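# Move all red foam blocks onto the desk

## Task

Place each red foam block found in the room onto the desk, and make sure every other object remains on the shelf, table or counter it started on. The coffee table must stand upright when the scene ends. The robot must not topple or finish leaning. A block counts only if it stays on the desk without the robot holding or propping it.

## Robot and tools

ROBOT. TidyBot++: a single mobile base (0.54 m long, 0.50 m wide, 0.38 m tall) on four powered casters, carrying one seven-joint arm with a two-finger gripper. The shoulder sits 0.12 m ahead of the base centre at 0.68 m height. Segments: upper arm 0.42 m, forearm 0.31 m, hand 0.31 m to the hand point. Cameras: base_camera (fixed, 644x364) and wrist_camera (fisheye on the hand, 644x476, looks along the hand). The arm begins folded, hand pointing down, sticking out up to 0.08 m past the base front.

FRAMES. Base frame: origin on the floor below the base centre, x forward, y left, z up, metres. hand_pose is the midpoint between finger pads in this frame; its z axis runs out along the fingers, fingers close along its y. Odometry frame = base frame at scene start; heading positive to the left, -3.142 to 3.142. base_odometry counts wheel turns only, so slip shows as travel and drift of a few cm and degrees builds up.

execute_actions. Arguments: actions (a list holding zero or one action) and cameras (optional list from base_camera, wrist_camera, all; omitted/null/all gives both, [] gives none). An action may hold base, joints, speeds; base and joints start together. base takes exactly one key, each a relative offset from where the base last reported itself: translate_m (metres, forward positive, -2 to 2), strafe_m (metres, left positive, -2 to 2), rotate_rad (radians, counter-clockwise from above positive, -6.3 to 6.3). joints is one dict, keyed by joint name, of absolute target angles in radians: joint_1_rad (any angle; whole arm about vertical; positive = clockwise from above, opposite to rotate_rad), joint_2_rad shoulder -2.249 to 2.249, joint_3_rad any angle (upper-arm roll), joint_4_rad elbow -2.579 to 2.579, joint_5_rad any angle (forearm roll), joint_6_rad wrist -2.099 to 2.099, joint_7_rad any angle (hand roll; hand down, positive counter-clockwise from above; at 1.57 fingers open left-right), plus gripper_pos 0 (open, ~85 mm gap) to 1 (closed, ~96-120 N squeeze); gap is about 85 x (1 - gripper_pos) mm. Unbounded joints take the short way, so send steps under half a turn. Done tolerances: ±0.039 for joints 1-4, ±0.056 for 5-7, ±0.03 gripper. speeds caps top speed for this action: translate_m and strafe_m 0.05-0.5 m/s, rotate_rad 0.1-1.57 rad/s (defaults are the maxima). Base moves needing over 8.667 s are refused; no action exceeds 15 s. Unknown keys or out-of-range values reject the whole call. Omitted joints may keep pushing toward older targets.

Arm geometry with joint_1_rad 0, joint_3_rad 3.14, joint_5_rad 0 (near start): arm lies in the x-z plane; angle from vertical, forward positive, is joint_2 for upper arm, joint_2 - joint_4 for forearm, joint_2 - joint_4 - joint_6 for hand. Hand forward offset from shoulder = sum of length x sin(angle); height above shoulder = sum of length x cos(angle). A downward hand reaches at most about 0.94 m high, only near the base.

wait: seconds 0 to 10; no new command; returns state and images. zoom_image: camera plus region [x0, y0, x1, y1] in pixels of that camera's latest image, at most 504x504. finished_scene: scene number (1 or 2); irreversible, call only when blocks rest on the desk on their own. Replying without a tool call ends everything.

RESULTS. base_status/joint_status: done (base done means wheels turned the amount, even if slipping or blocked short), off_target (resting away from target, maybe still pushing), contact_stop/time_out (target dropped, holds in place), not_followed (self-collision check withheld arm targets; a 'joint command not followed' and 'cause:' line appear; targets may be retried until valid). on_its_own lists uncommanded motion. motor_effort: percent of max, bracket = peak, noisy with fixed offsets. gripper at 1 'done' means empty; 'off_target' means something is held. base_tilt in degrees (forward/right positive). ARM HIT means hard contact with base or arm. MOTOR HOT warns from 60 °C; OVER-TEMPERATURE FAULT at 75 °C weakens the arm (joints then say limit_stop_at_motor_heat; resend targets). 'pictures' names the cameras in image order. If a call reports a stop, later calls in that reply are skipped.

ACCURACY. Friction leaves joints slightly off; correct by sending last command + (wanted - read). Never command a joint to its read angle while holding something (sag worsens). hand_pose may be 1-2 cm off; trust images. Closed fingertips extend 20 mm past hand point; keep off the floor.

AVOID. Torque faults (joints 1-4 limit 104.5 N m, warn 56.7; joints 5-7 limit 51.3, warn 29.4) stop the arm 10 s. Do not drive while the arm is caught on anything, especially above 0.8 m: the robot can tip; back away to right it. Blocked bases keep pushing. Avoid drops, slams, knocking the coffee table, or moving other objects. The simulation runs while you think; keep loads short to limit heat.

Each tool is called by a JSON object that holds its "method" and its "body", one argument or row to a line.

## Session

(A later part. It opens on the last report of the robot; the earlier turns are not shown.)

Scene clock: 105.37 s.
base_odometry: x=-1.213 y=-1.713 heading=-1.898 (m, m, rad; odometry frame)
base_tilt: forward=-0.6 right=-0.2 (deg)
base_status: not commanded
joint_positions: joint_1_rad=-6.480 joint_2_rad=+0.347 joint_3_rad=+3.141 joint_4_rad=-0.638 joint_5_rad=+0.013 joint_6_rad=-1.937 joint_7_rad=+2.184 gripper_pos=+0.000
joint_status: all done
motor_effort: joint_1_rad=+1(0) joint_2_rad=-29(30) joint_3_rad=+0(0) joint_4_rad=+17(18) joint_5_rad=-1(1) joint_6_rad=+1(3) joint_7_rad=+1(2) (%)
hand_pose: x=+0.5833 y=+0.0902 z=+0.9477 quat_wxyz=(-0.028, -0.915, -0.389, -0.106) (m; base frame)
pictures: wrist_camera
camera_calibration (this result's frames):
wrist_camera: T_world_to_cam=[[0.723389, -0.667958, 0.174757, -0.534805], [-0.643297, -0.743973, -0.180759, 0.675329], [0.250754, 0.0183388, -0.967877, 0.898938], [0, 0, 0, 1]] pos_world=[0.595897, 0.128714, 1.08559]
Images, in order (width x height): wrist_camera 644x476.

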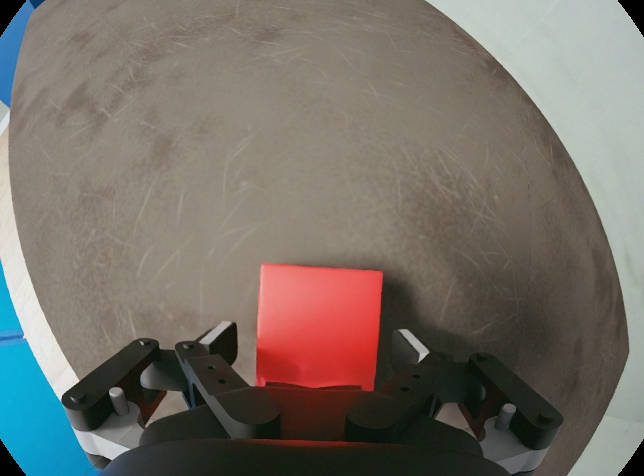

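{"method": "execute_actions", "body": {
  "actions": [
    {"joints":{"joint_2_rad":0.40,"joint_6_rad":-1.85}}
  ],
  "cameras": ["wrist_camera"]
}}

{"method": "execute_actions", "body": {
  "actions": [
    {"joints":{"gripper_pos":1}}
  ],
  "cameras": ["wrist_camera"]
}}

{"method": "execute_actions", "body": {
  "actions": [
    {"joints":{"joint_2_rad":0.1}}
  ],
  "cameras": ["wrist_camera"]
}}

Scene clock: 107.90 s.
base_odometry: x=-1.213 y=-1.713 heading=-1.898 (m, m, rad; odometry frame)
base_tilt: forward=-0.6 right=-0.2 (deg)
base_status: not commanded
joint_positions: joint_1_rad=-6.480 joint_2_rad=+0.395 joint_3_rad=+3.141 joint_4_rad=-0.639 joint_5_rad=+0.013 joint_6_rad=-1.885 joint_7_rad=+2.184 gripper_pos=+0.000
joint_status: all done
motor_effort: joint_1_rad=+1(1) joint_2_rad=-30(34) joint_3_rad=+0(0) joint_4_rad=+17(18) joint_5_rad=-1(0) joint_6_rad=+1(2) joint_7_rad=+1(1) (%)
hand_pose: x=+0.6105 y=+0.0958 z=+0.9273 quat_wxyz=(-0.028, -0.914, -0.390, -0.108) (m; base frame)
pictures: wrist_camera
camera_calibration (this result's frames):
wrist_camera: T_world_to_cam=[[0.723771, -0.667145, 0.176273, -0.548851], [-0.642043, -0.744692, -0.182248, 0.694024], [0.252855, 0.0187312, -0.967323, 0.87049], [0, 0, 0, 1]] pos_world=[0.622729, 0.134365, 1.06528]
Images, in order (width x height): wrist_camera 644x476.

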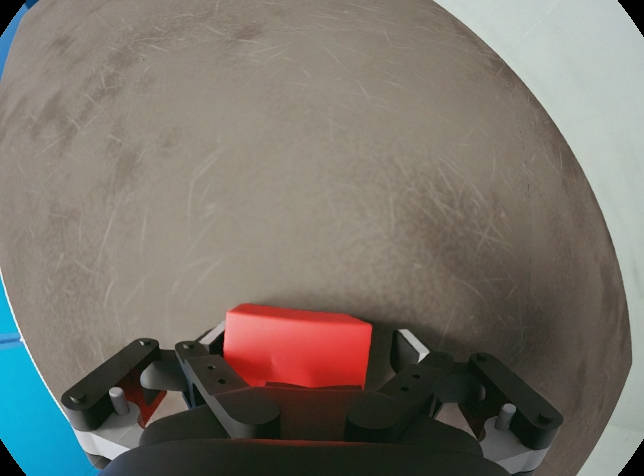

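Scene clock: 109.00 s.
base_odometry: x=-1.213 y=-1.713 heading=-1.898 (m, m, rad; odometry frame)
base_tilt: forward=-0.6 right=-0.2 (deg)
base_status: not commanded
joint_positions: joint_1_rad=-6.485 joint_2_rad=+0.379 joint_3_rad=+3.141 joint_4_rad=-0.639 joint_5_rad=+0.013 joint_6_rad=-1.882 joint_7_rad=+2.184 gripper_pos=+0.365
joint_status: gripper_pos off_target (ended at +0.365, target +1.000)
motor_effort: joint_1_rad=+0(2) joint_2_rad=-29(30) joint_3_rad=+0(2) joint_4_rad=+17(17) joint_5_rad=-1(1) joint_6_rad=+1(2) joint_7_rad=+1(1) (%)
hand_pose: x=+0.6068 y=+0.0978 z=+0.9355 quat_wxyz=(-0.030, -0.912, -0.392, -0.117) (m; base frame)
pictures: wrist_camera
camera_calibration (this result's frames):
wrist_camera: T_world_to_cam=[[0.724029, -0.663925, 0.187045, -0.556884], [-0.634576, -0.747424, -0.196648, 0.703861], [0.270361, 0.0236847, -0.962468, 0.863605], [0, 0, 0, 1]] pos_world=[0.616369, 0.135899, 1.07377]
Images, in order (width x height): wrist_camera 644x476.

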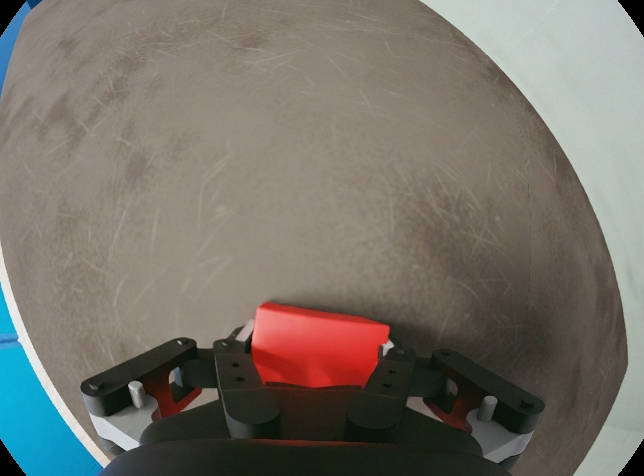

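Scene clock: 110.77 s.
base_odometry: x=-1.213 y=-1.713 heading=-1.898 (m, m, rad; odometry frame)
base_tilt: forward=-0.6 right=-0.1 (deg)
base_status: not commanded
joint_positions: joint_1_rad=-6.485 joint_2_rad=+0.097 joint_3_rad=+3.141 joint_4_rad=-0.645 joint_5_rad=+0.013 joint_6_rad=-1.882 joint_7_rad=+2.184 gripper_pos=+0.365
joint_status: all done
motor_effort: joint_1_rad=+1(0) joint_2_rad=-20(35) joint_3_rad=+1(0) joint_4_rad=+16(20) joint_5_rad=-1(2) joint_6_rad=+4(5) joint_7_rad=+1(0) (%)
hand_pose: x=+0.5184 y=+0.0797 z=+1.0616 quat_wxyz=(-0.057, -0.889, -0.381, -0.249) (m; base frame)
pictures: wrist_camera
camera_calibration (this result's frames):
wrist_camera: T_world_to_cam=[[0.652844, -0.678524, 0.33675, -0.649342], [-0.553582, -0.730814, -0.399323, 0.830828], [0.517051, 0.0742769, -0.852726, 0.760904], [0, 0, 0, 1]] pos_world=[0.490424, 0.110069, 1.19928]
Images, in order (width x height): wrist_camera 644x476.

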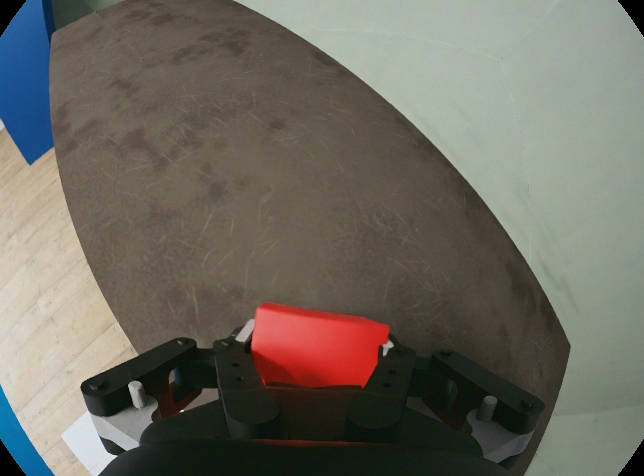

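{"method": "execute_actions", "body": {
  "actions": [
    {"base":{"translate_m":-0.31},"joints":{"joint_1_rad":0,"joint_2_rad":-0.3,"joint_4_rad":-1.5,"joint_6_rad":-1.4,"joint_7_rad":1.57}}
  ],
  "cameras": []
}}

{"method": "execute_actions", "body": {
  "actions": [
    {"base":{"rotate_rad":1.57}}
  ],
  "cameras": []
}}

{"method": "execute_actions", "body": {
  "actions": [
    {"base":{"strafe_m":0.16}}
  ],
  "cameras": []
}}

{"method": "execute_actions", "body": {
  "actions": [
    {"base":{"translate_m":1.3}}
  ]
}}

Scene clock: 114.97 s.
base_odometry: x=-1.113 y=-1.420 heading=-1.897 (m, m, rad; odometry frame)
base_tilt: forward=-0.6 right=-0.2 (deg)
base_status: done
joint_positions: joint_1_rad=-6.301 joint_2_rad=-0.295 joint_3_rad=+3.141 joint_4_rad=-1.478 joint_5_rad=+0.013 joint_6_rad=-1.438 joint_7_rad=+1.589 gripper_pos=+0.365
joint_status: all done
motor_effort: joint_1_rad=+0(0) joint_2_rad=-8(23) joint_3_rad=+1(1) joint_4_rad=+21(21) joint_5_rad=-1(1) joint_6_rad=+4(4) joint_7_rad=+1(2) (%)
hand_pose: x=+0.4424 y=+0.0036 z=+0.9330 quat_wxyz=(-0.006, -0.966, -0.017, -0.257) (m; base frame)
pictures: none
No camera images: the call's "cameras" was empty. Leave "cameras" out to get every camera's image.

Scene clock: 117.30 s.
base_odometry: x=-1.113 y=-1.420 heading=-0.328 (m, m, rad; odometry frame)
base_tilt: forward=-0.6 right=-0.2 (deg)
base_status: done
joint_positions: joint_1_rad=-6.298 joint_2_rad=-0.295 joint_3_rad=+3.141 joint_4_rad=-1.478 joint_5_rad=+0.013 joint_6_rad=-1.434 joint_7_rad=+1.589 gripper_pos=+0.365
joint_status: not commanded
motor_effort: joint_1_rad=+1(1) joint_2_rad=-8(10) joint_3_rad=+1(3) joint_4_rad=+21(21) joint_5_rad=-1(1) joint_6_rad=+4(4) joint_7_rad=+1(1) (%)
hand_pose: x=+0.4436 y=+0.0024 z=+0.9337 quat_wxyz=(-0.007, -0.966, -0.015, -0.259) (m; base frame)
pictures: none
No camera images: the call's "cameras" was empty. Leave "cameras" out to get every camera's image.

Scene clock: 118.80 s.
base_odometry: x=-1.062 y=-1.268 heading=-0.327 (m, m, rad; odometry frame)
base_tilt: forward=-0.7 right=-0.2 (deg)
base_status: done
joint_positions: joint_1_rad=-6.297 joint_2_rad=-0.295 joint_3_rad=+3.141 joint_4_rad=-1.478 joint_5_rad=+0.013 joint_6_rad=-1.434 joint_7_rad=+1.589 gripper_pos=+0.365
joint_status: not commanded
motor_effort: joint_1_rad=+1(2) joint_2_rad=-8(9) joint_3_rad=+1(4) joint_4_rad=+21(21) joint_5_rad=-1(0) joint_6_rad=+4(4) joint_7_rad=+1(1) (%)
hand_pose: x=+0.4436 y=+0.0023 z=+0.9337 quat_wxyz=(-0.007, -0.966, -0.015, -0.259) (m; base frame)
pictures: none
No camera images: the call's "cameras" was empty. Leave "cameras" out to get every camera's image.

Scene clock: 122.77 s.
base_odometry: x=+0.170 y=-1.685 heading=-0.327 (m, m, rad; odometry frame)
base_tilt: forward=-0.5 right=-0.2 (deg)
base_status: done
joint_positions: joint_1_rad=-6.297 joint_2_rad=-0.296 joint_3_rad=+3.141 joint_4_rad=-1.479 joint_5_rad=+0.013 joint_6_rad=-1.433 joint_7_rad=+1.589 gripper_pos=+0.365
joint_status: not commanded
motor_effort: joint_1_rad=+1(0) joint_2_rad=-8(11) joint_3_rad=+1(1) joint_4_rad=+21(21) joint_5_rad=-1(1) joint_6_rad=+4(5) joint_7_rad=+1(1) (%)
hand_pose: x=+0.4434 y=+0.0022 z=+0.9337 quat_wxyz=(-0.007, -0.966, -0.015, -0.260) (m; base frame)
pictures: base_camera, wrist_camera
camera_calibration (this result's frames):
wrist_camera: T_world_to_cam=[[0.041352, -0.996662, 0.0703843, -0.0893037], [-0.856108, -0.071664, -0.511804, 0.919387], [0.51514, -0.0390924, -0.856214, 0.700733], [0, 0, 0, 1]] pos_world=[0.429811, 0.00427458, 1.07681]
Images, in order (width x height): base_camera 644x364, wrist_camera 644x476.

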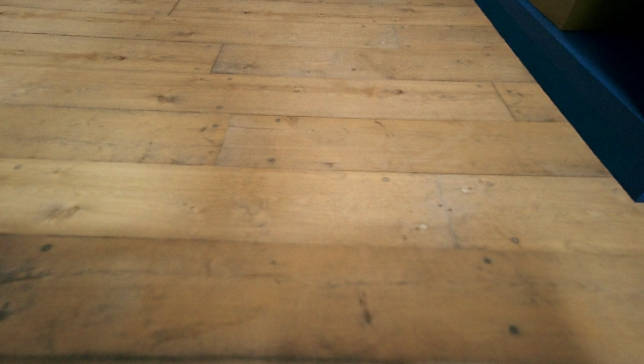

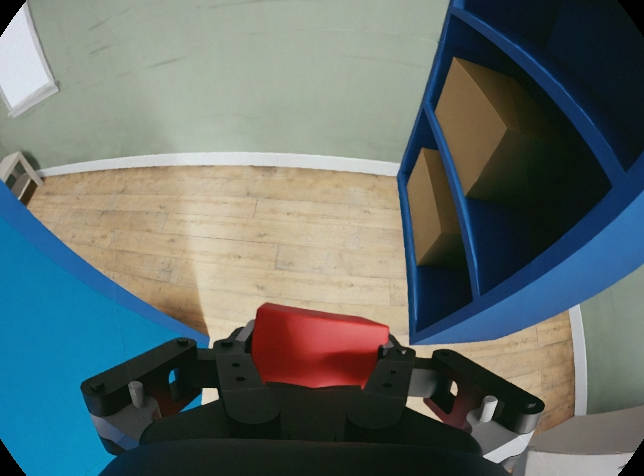

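{"method": "execute_actions", "body": {
  "actions": [
    {"base":{"translate_m":0.97},"joints":{"joint_2_rad":-0.6}}
  ],
  "cameras": []
}}

{"method": "execute_actions", "body": {
  "actions": [
    {"base":{"rotate_rad":1.55}}
  ]
}}

Scene clock: 127.47 s.
base_odometry: x=+1.089 y=-1.995 heading=-0.326 (m, m, rad; odometry frame)
base_tilt: forward=-0.7 right=-0.2 (deg)
base_status: done
joint_positions: joint_1_rad=-6.297 joint_2_rad=-0.597 joint_3_rad=+3.141 joint_4_rad=-1.480 joint_5_rad=+0.013 joint_6_rad=-1.433 joint_7_rad=+1.589 gripper_pos=+0.365
joint_status: all done
motor_effort: joint_1_rad=+1(1) joint_2_rad=+4(9) joint_3_rad=+1(2) joint_4_rad=+19(22) joint_5_rad=-1(0) joint_6_rad=+6(6) joint_7_rad=+1(2) (%)
hand_pose: x=+0.3543 y=+0.0010 z=+1.0181 quat_wxyz=(-0.007, -0.916, -0.013, -0.401) (m; base frame)
pictures: none
No camera images: the call's "cameras" was empty. Leave "cameras" out to get every camera's image.

Scene clock: 129.73 s.
base_odometry: x=+1.089 y=-1.995 heading=+1.223 (m, m, rad; odometry frame)
base_tilt: forward=-0.6 right=-0.2 (deg)
base_status: done
joint_positions: joint_1_rad=-6.297 joint_2_rad=-0.597 joint_3_rad=+3.141 joint_4_rad=-1.480 joint_5_rad=+0.013 joint_6_rad=-1.433 joint_7_rad=+1.589 gripper_pos=+0.365
joint_status: not commanded
motor_effort: joint_1_rad=+1(0) joint_2_rad=+4(4) joint_3_rad=+1(2) joint_4_rad=+19(20) joint_5_rad=-1(2) joint_6_rad=+6(6) joint_7_rad=+1(1) (%)
hand_pose: x=+0.3543 y=+0.0010 z=+1.0180 quat_wxyz=(-0.007, -0.916, -0.013, -0.401) (m; base frame)
pictures: base_camera, wrist_camera
camera_calibration (this result's frames):
wrist_camera: T_world_to_cam=[[0.0192417, -0.996967, 0.0754085, -0.0900807], [-0.666869, -0.0689921, -0.741974, 1.05344], [0.744926, -0.0360108, -0.666174, 0.5439], [0, 0, 0, 1]] pos_world=[0.299074, 0.00245769, 1.15075]
Images, in order (width x height): base_camera 644x364, wrist_camera 644x476.

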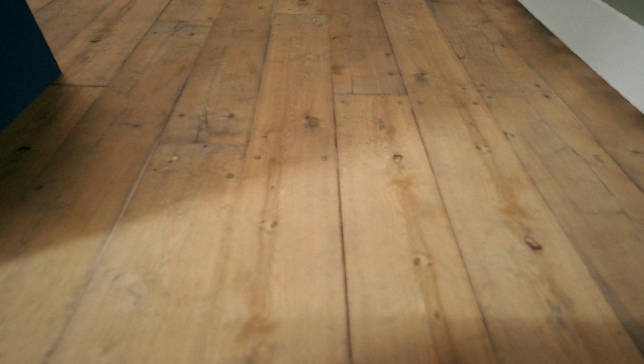

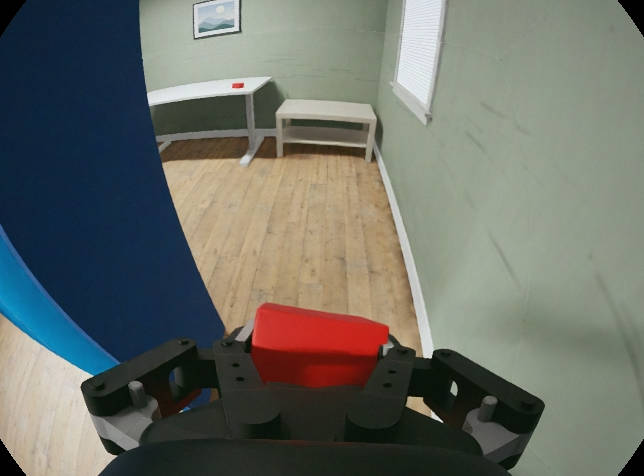

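{"method": "execute_actions", "body": {
  "actions": [
    {"base":{"translate_m":1.6},"joints":{"joint_2_rad":0.4,"joint_4_rad":-0.81,"joint_6_rad":-1.85}}
  ],
  "cameras": []
}}

{"method": "execute_actions", "body": {
  "actions": [
    {"base":{"strafe_m":1.1}}
  ],
  "cameras": []
}}

{"method": "execute_actions", "body": {
  "actions": [
    {"base":{"translate_m":0.33}}
  ]
}}

Scene clock: 136.50 s.
base_odometry: x=+1.632 y=-0.490 heading=+1.224 (m, m, rad; odometry frame)
base_tilt: forward=-0.6 right=-0.2 (deg)
base_status: done
joint_positions: joint_1_rad=-6.297 joint_2_rad=+0.404 joint_3_rad=+3.141 joint_4_rad=-0.836 joint_5_rad=+0.013 joint_6_rad=-1.813 joint_7_rad=+1.589 gripper_pos=+0.365
joint_status: all done
motor_effort: joint_1_rad=+1(1) joint_2_rad=-33(36) joint_3_rad=+1(2) joint_4_rad=+19(20) joint_5_rad=-1(1) joint_6_rad=+0(8) joint_7_rad=+1(2) (%)
hand_pose: x=+0.6094 y=+0.0045 z=+0.8605 quat_wxyz=(-0.006, -0.999, -0.014, -0.044) (m; base frame)
pictures: none
No camera images: the call's "cameras" was empty. Leave "cameras" out to get every camera's image.

Scene clock: 140.07 s.
base_odometry: x=+0.598 y=-0.116 heading=+1.224 (m, m, rad; odometry frame)
base_tilt: forward=-0.6 right=-0.2 (deg)
base_status: done
joint_positions: joint_1_rad=-6.290 joint_2_rad=+0.404 joint_3_rad=+3.141 joint_4_rad=-0.836 joint_5_rad=+0.013 joint_6_rad=-1.813 joint_7_rad=+1.589 gripper_pos=+0.365
joint_status: not commanded
motor_effort: joint_1_rad=+1(4) joint_2_rad=-33(33) joint_3_rad=+1(1) joint_4_rad=+18(19) joint_5_rad=-1(0) joint_6_rad=+0(0) joint_7_rad=+0(2) (%)
hand_pose: x=+0.6092 y=+0.0010 z=+0.8607 quat_wxyz=(-0.006, -0.999, -0.011, -0.044) (m; base frame)
pictures: none
No camera images: the call's "cameras" was empty. Leave "cameras" out to get every camera's image.

Scene clock: 142.07 s.
base_odometry: x=+0.710 y=+0.195 heading=+1.224 (m, m, rad; odometry frame)
base_tilt: forward=-0.6 right=-0.2 (deg)
base_status: done
joint_positions: joint_1_rad=-6.290 joint_2_rad=+0.407 joint_3_rad=+3.141 joint_4_rad=-0.834 joint_5_rad=+0.013 joint_6_rad=-1.817 joint_7_rad=+1.589 gripper_pos=+0.365
joint_status: not commanded
motor_effort: joint_1_rad=+1(0) joint_2_rad=-32(37) joint_3_rad=+0(0) joint_4_rad=+18(20) joint_5_rad=-1(1) joint_6_rad=+1(1) joint_7_rad=+1(1) (%)
hand_pose: x=+0.6091 y=+0.0010 z=+0.8598 quat_wxyz=(-0.006, -0.999, -0.011, -0.042) (m; base frame)
pictures: base_camera, wrist_camera
camera_calibration (this result's frames):
wrist_camera: T_world_to_cam=[[0.0567586, -0.997087, 0.050957, -0.0848053], [-0.993424, -0.0614862, -0.0965867, 0.749877], [0.0994385, -0.0451397, -0.994019, 0.923727], [0, 0, 0, 1]] pos_world=[0.657905, 0.00324561, 0.994952]
Images, in order (width x height): base_camera 644x364, wrist_camera 644x476.

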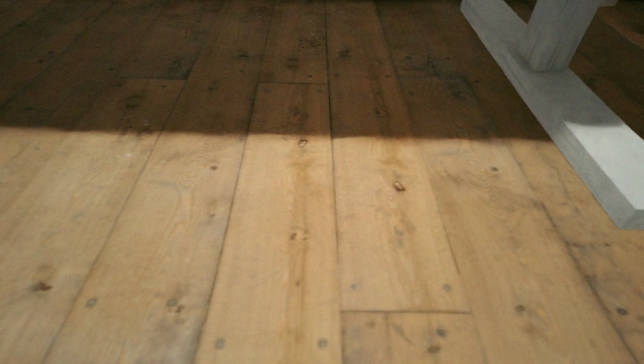

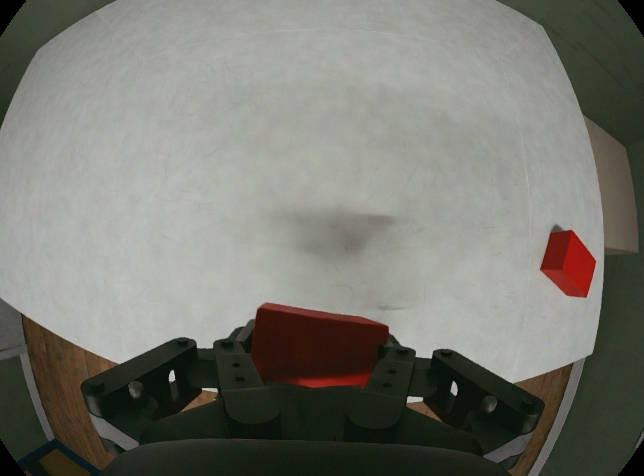

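{"method": "execute_actions", "body": {
  "actions": [
    {"base":{"translate_m":0.06},"joints":{"joint_2_rad":0.62,"joint_4_rad":-0.85,"joint_6_rad":-1.6}}
  ],
  "cameras": []
}}

{"method": "execute_actions", "body": {
  "actions": [
    {"joints":{"joint_2_rad":0.665}}
  ],
  "cameras": []
}}

{"method": "execute_actions", "body": {
  "actions": [
    {"joints":{"gripper_pos":0}}
  ],
  "cameras": []
}}

{"method": "execute_actions", "body": {
  "actions": [
    {"joints":{"joint_2_rad":0.35}}
  ],
  "cameras": ["wrist_camera"]
}}

Scene clock: 145.23 s.
base_odometry: x=+0.730 y=+0.251 heading=+1.225 (m, m, rad; odometry frame)
base_tilt: forward=-0.6 right=-0.2 (deg)
base_status: done
joint_positions: joint_1_rad=-6.290 joint_2_rad=+0.617 joint_3_rad=+3.141 joint_4_rad=-0.837 joint_5_rad=+0.013 joint_6_rad=-1.638 joint_7_rad=+1.588 gripper_pos=+0.365
joint_status: all done
motor_effort: joint_1_rad=+1(1) joint_2_rad=-40(45) joint_3_rad=+0(1) joint_4_rad=+19(20) joint_5_rad=-1(3) joint_6_rad=+0(8) joint_7_rad=+2(2) (%)
hand_pose: x=+0.6903 y=+0.0015 z=+0.7508 quat_wxyz=(-0.006, -1.000, -0.012, -0.025) (m; base frame)
pictures: none
No camera images: the call's "cameras" was empty. Leave "cameras" out to get every camera's image.

Scene clock: 145.93 s.
base_odometry: x=+0.730 y=+0.251 heading=+1.225 (m, m, rad; odometry frame)
base_tilt: forward=-0.5 right=-0.2 (deg)
base_status: not commanded
joint_positions: joint_1_rad=-6.290 joint_2_rad=+0.620 joint_3_rad=+3.141 joint_4_rad=-0.837 joint_5_rad=+0.013 joint_6_rad=-1.638 joint_7_rad=+1.588 gripper_pos=+0.365
joint_status: joint_2_rad off_target (ended at +0.620, target +0.665)
motor_effort: joint_1_rad=+1(1) joint_2_rad=-34(40) joint_3_rad=+0(0) joint_4_rad=+16(19) joint_5_rad=-1(1) joint_6_rad=+0(0) joint_7_rad=+1(1) (%)
hand_pose: x=+0.6905 y=+0.0015 z=+0.7493 quat_wxyz=(-0.006, -1.000, -0.012, -0.024) (m; base frame)
pictures: none
No camera images: the call's "cameras" was empty. Leave "cameras" out to get every camera's image.

Scene clock: 147.03 s.
base_odometry: x=+0.730 y=+0.251 heading=+1.225 (m, m, rad; odometry frame)
base_tilt: forward=-0.6 right=-0.2 (deg)
base_status: not commanded
joint_positions: joint_1_rad=-6.290 joint_2_rad=+0.651 joint_3_rad=+3.141 joint_4_rad=-0.836 joint_5_rad=+0.012 joint_6_rad=-1.637 joint_7_rad=+1.588 gripper_pos=+0.000
joint_status: all done
motor_effort: joint_1_rad=+1(0) joint_2_rad=-37(42) joint_3_rad=+1(0) joint_4_rad=+17(19) joint_5_rad=+0(1) joint_6_rad=-1(1) joint_7_rad=+1(1) (%)
hand_pose: x=+0.6927 y=+0.0016 z=+0.7313 quat_wxyz=(-0.006, -1.000, -0.012, -0.009) (m; base frame)
pictures: none
No camera images: the call's "cameras" was empty. Leave "cameras" out to get every camera's image.

Scene clock: 148.77 s.
base_odometry: x=+0.730 y=+0.251 heading=+1.225 (m, m, rad; odometry frame)
base_tilt: forward=-0.6 right=-0.2 (deg)
base_status: not commanded
joint_positions: joint_1_rad=-6.290 joint_2_rad=+0.347 joint_3_rad=+3.141 joint_4_rad=-0.836 joint_5_rad=+0.012 joint_6_rad=-1.636 joint_7_rad=+1.588 gripper_pos=+0.000
joint_status: all done
motor_effort: joint_1_rad=+1(1) joint_2_rad=-31(45) joint_3_rad=+0(0) joint_4_rad=+20(21) joint_5_rad=-1(1) joint_6_rad=+2(2) joint_7_rad=+1(1) (%)
hand_pose: x=+0.6516 y=+0.0013 z=+0.9012 quat_wxyz=(-0.007, -0.987, -0.011, -0.161) (m; base frame)
pictures: wrist_camera
camera_calibration (this result's frames):
wrist_camera: T_world_to_cam=[[0.0448666, -0.997068, 0.0619883, -0.0912671], [-0.942243, -0.0628524, -0.328981, 0.972291], [0.331912, -0.0436478, -0.9423, 0.762628], [0, 0, 0, 1]] pos_world=[0.667104, 0.00339844, 1.04415]
Images, in order (width x height): wrist_camera 644x476.

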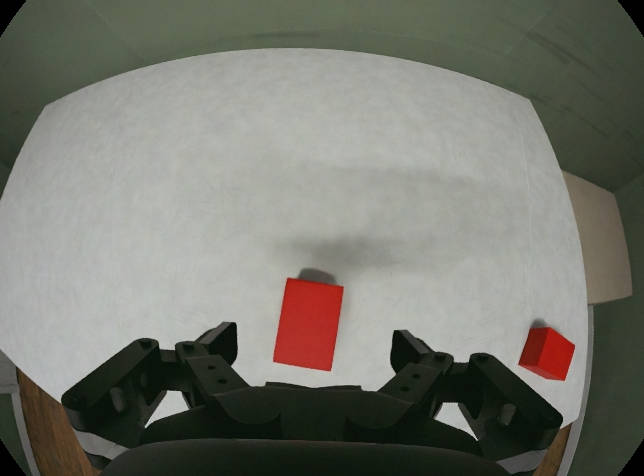

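One look at the shelves before finishing.

{"method": "execute_actions", "body": {
  "actions": [
    {"joints":{"joint_1_rad":3.0,"joint_2_rad":-0.2,"joint_4_rad":-0.6,"joint_6_rad":-1.5}}
  ],
  "cameras": ["wrist_camera"]
}}

Scene clock: 153.47 s.
base_odometry: x=+0.730 y=+0.251 heading=+1.225 (m, m, rad; odometry frame)
base_tilt: forward=-0.7 right=-0.2 (deg)
base_status: not commanded
joint_positions: joint_1_rad=-3.300 joint_2_rad=-0.191 joint_3_rad=+3.141 joint_4_rad=-0.626 joint_5_rad=+0.012 joint_6_rad=-1.538 joint_7_rad=+1.588 gripper_pos=+0.000
joint_status: all done
motor_effort: joint_1_rad=+1(2) joint_2_rad=-5(33) joint_3_rad=+1(1) joint_4_rad=+13(20) joint_5_rad=-1(2) joint_6_rad=+8(7) joint_7_rad=+1(1) (%)
hand_pose: x=-0.2165 y=-0.0512 z=+1.2579 quat_wxyz=(-0.550, -0.070, +0.831, -0.034) (m; base frame)
pictures: wrist_camera
camera_calibration (this result's frames):
wrist_camera: T_world_to_cam=[[-0.136751, 0.988078, 0.0707157, -0.0753922], [0.365626, 0.116691, -0.923418, 1.30838], [-0.920661, -0.100422, -0.377224, 0.399704], [0, 0, 0, 1]] pos_world=[-0.120695, -0.038043, 1.36429]
Images, in order (width x height): wrist_camera 644x476.

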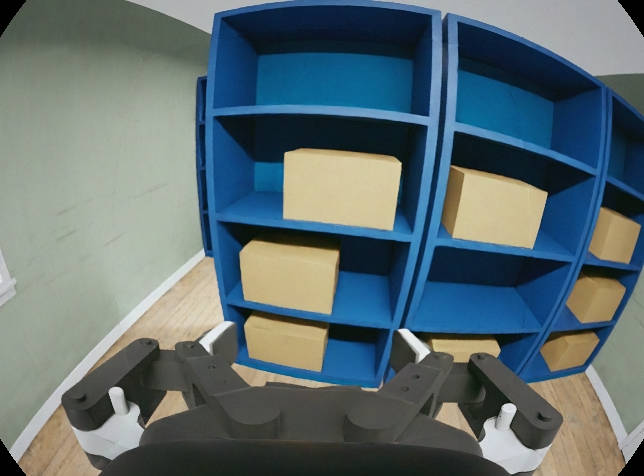

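{"method": "finished_scene", "body": {
  "scene": 2
}}

The scene is finished: the task was done.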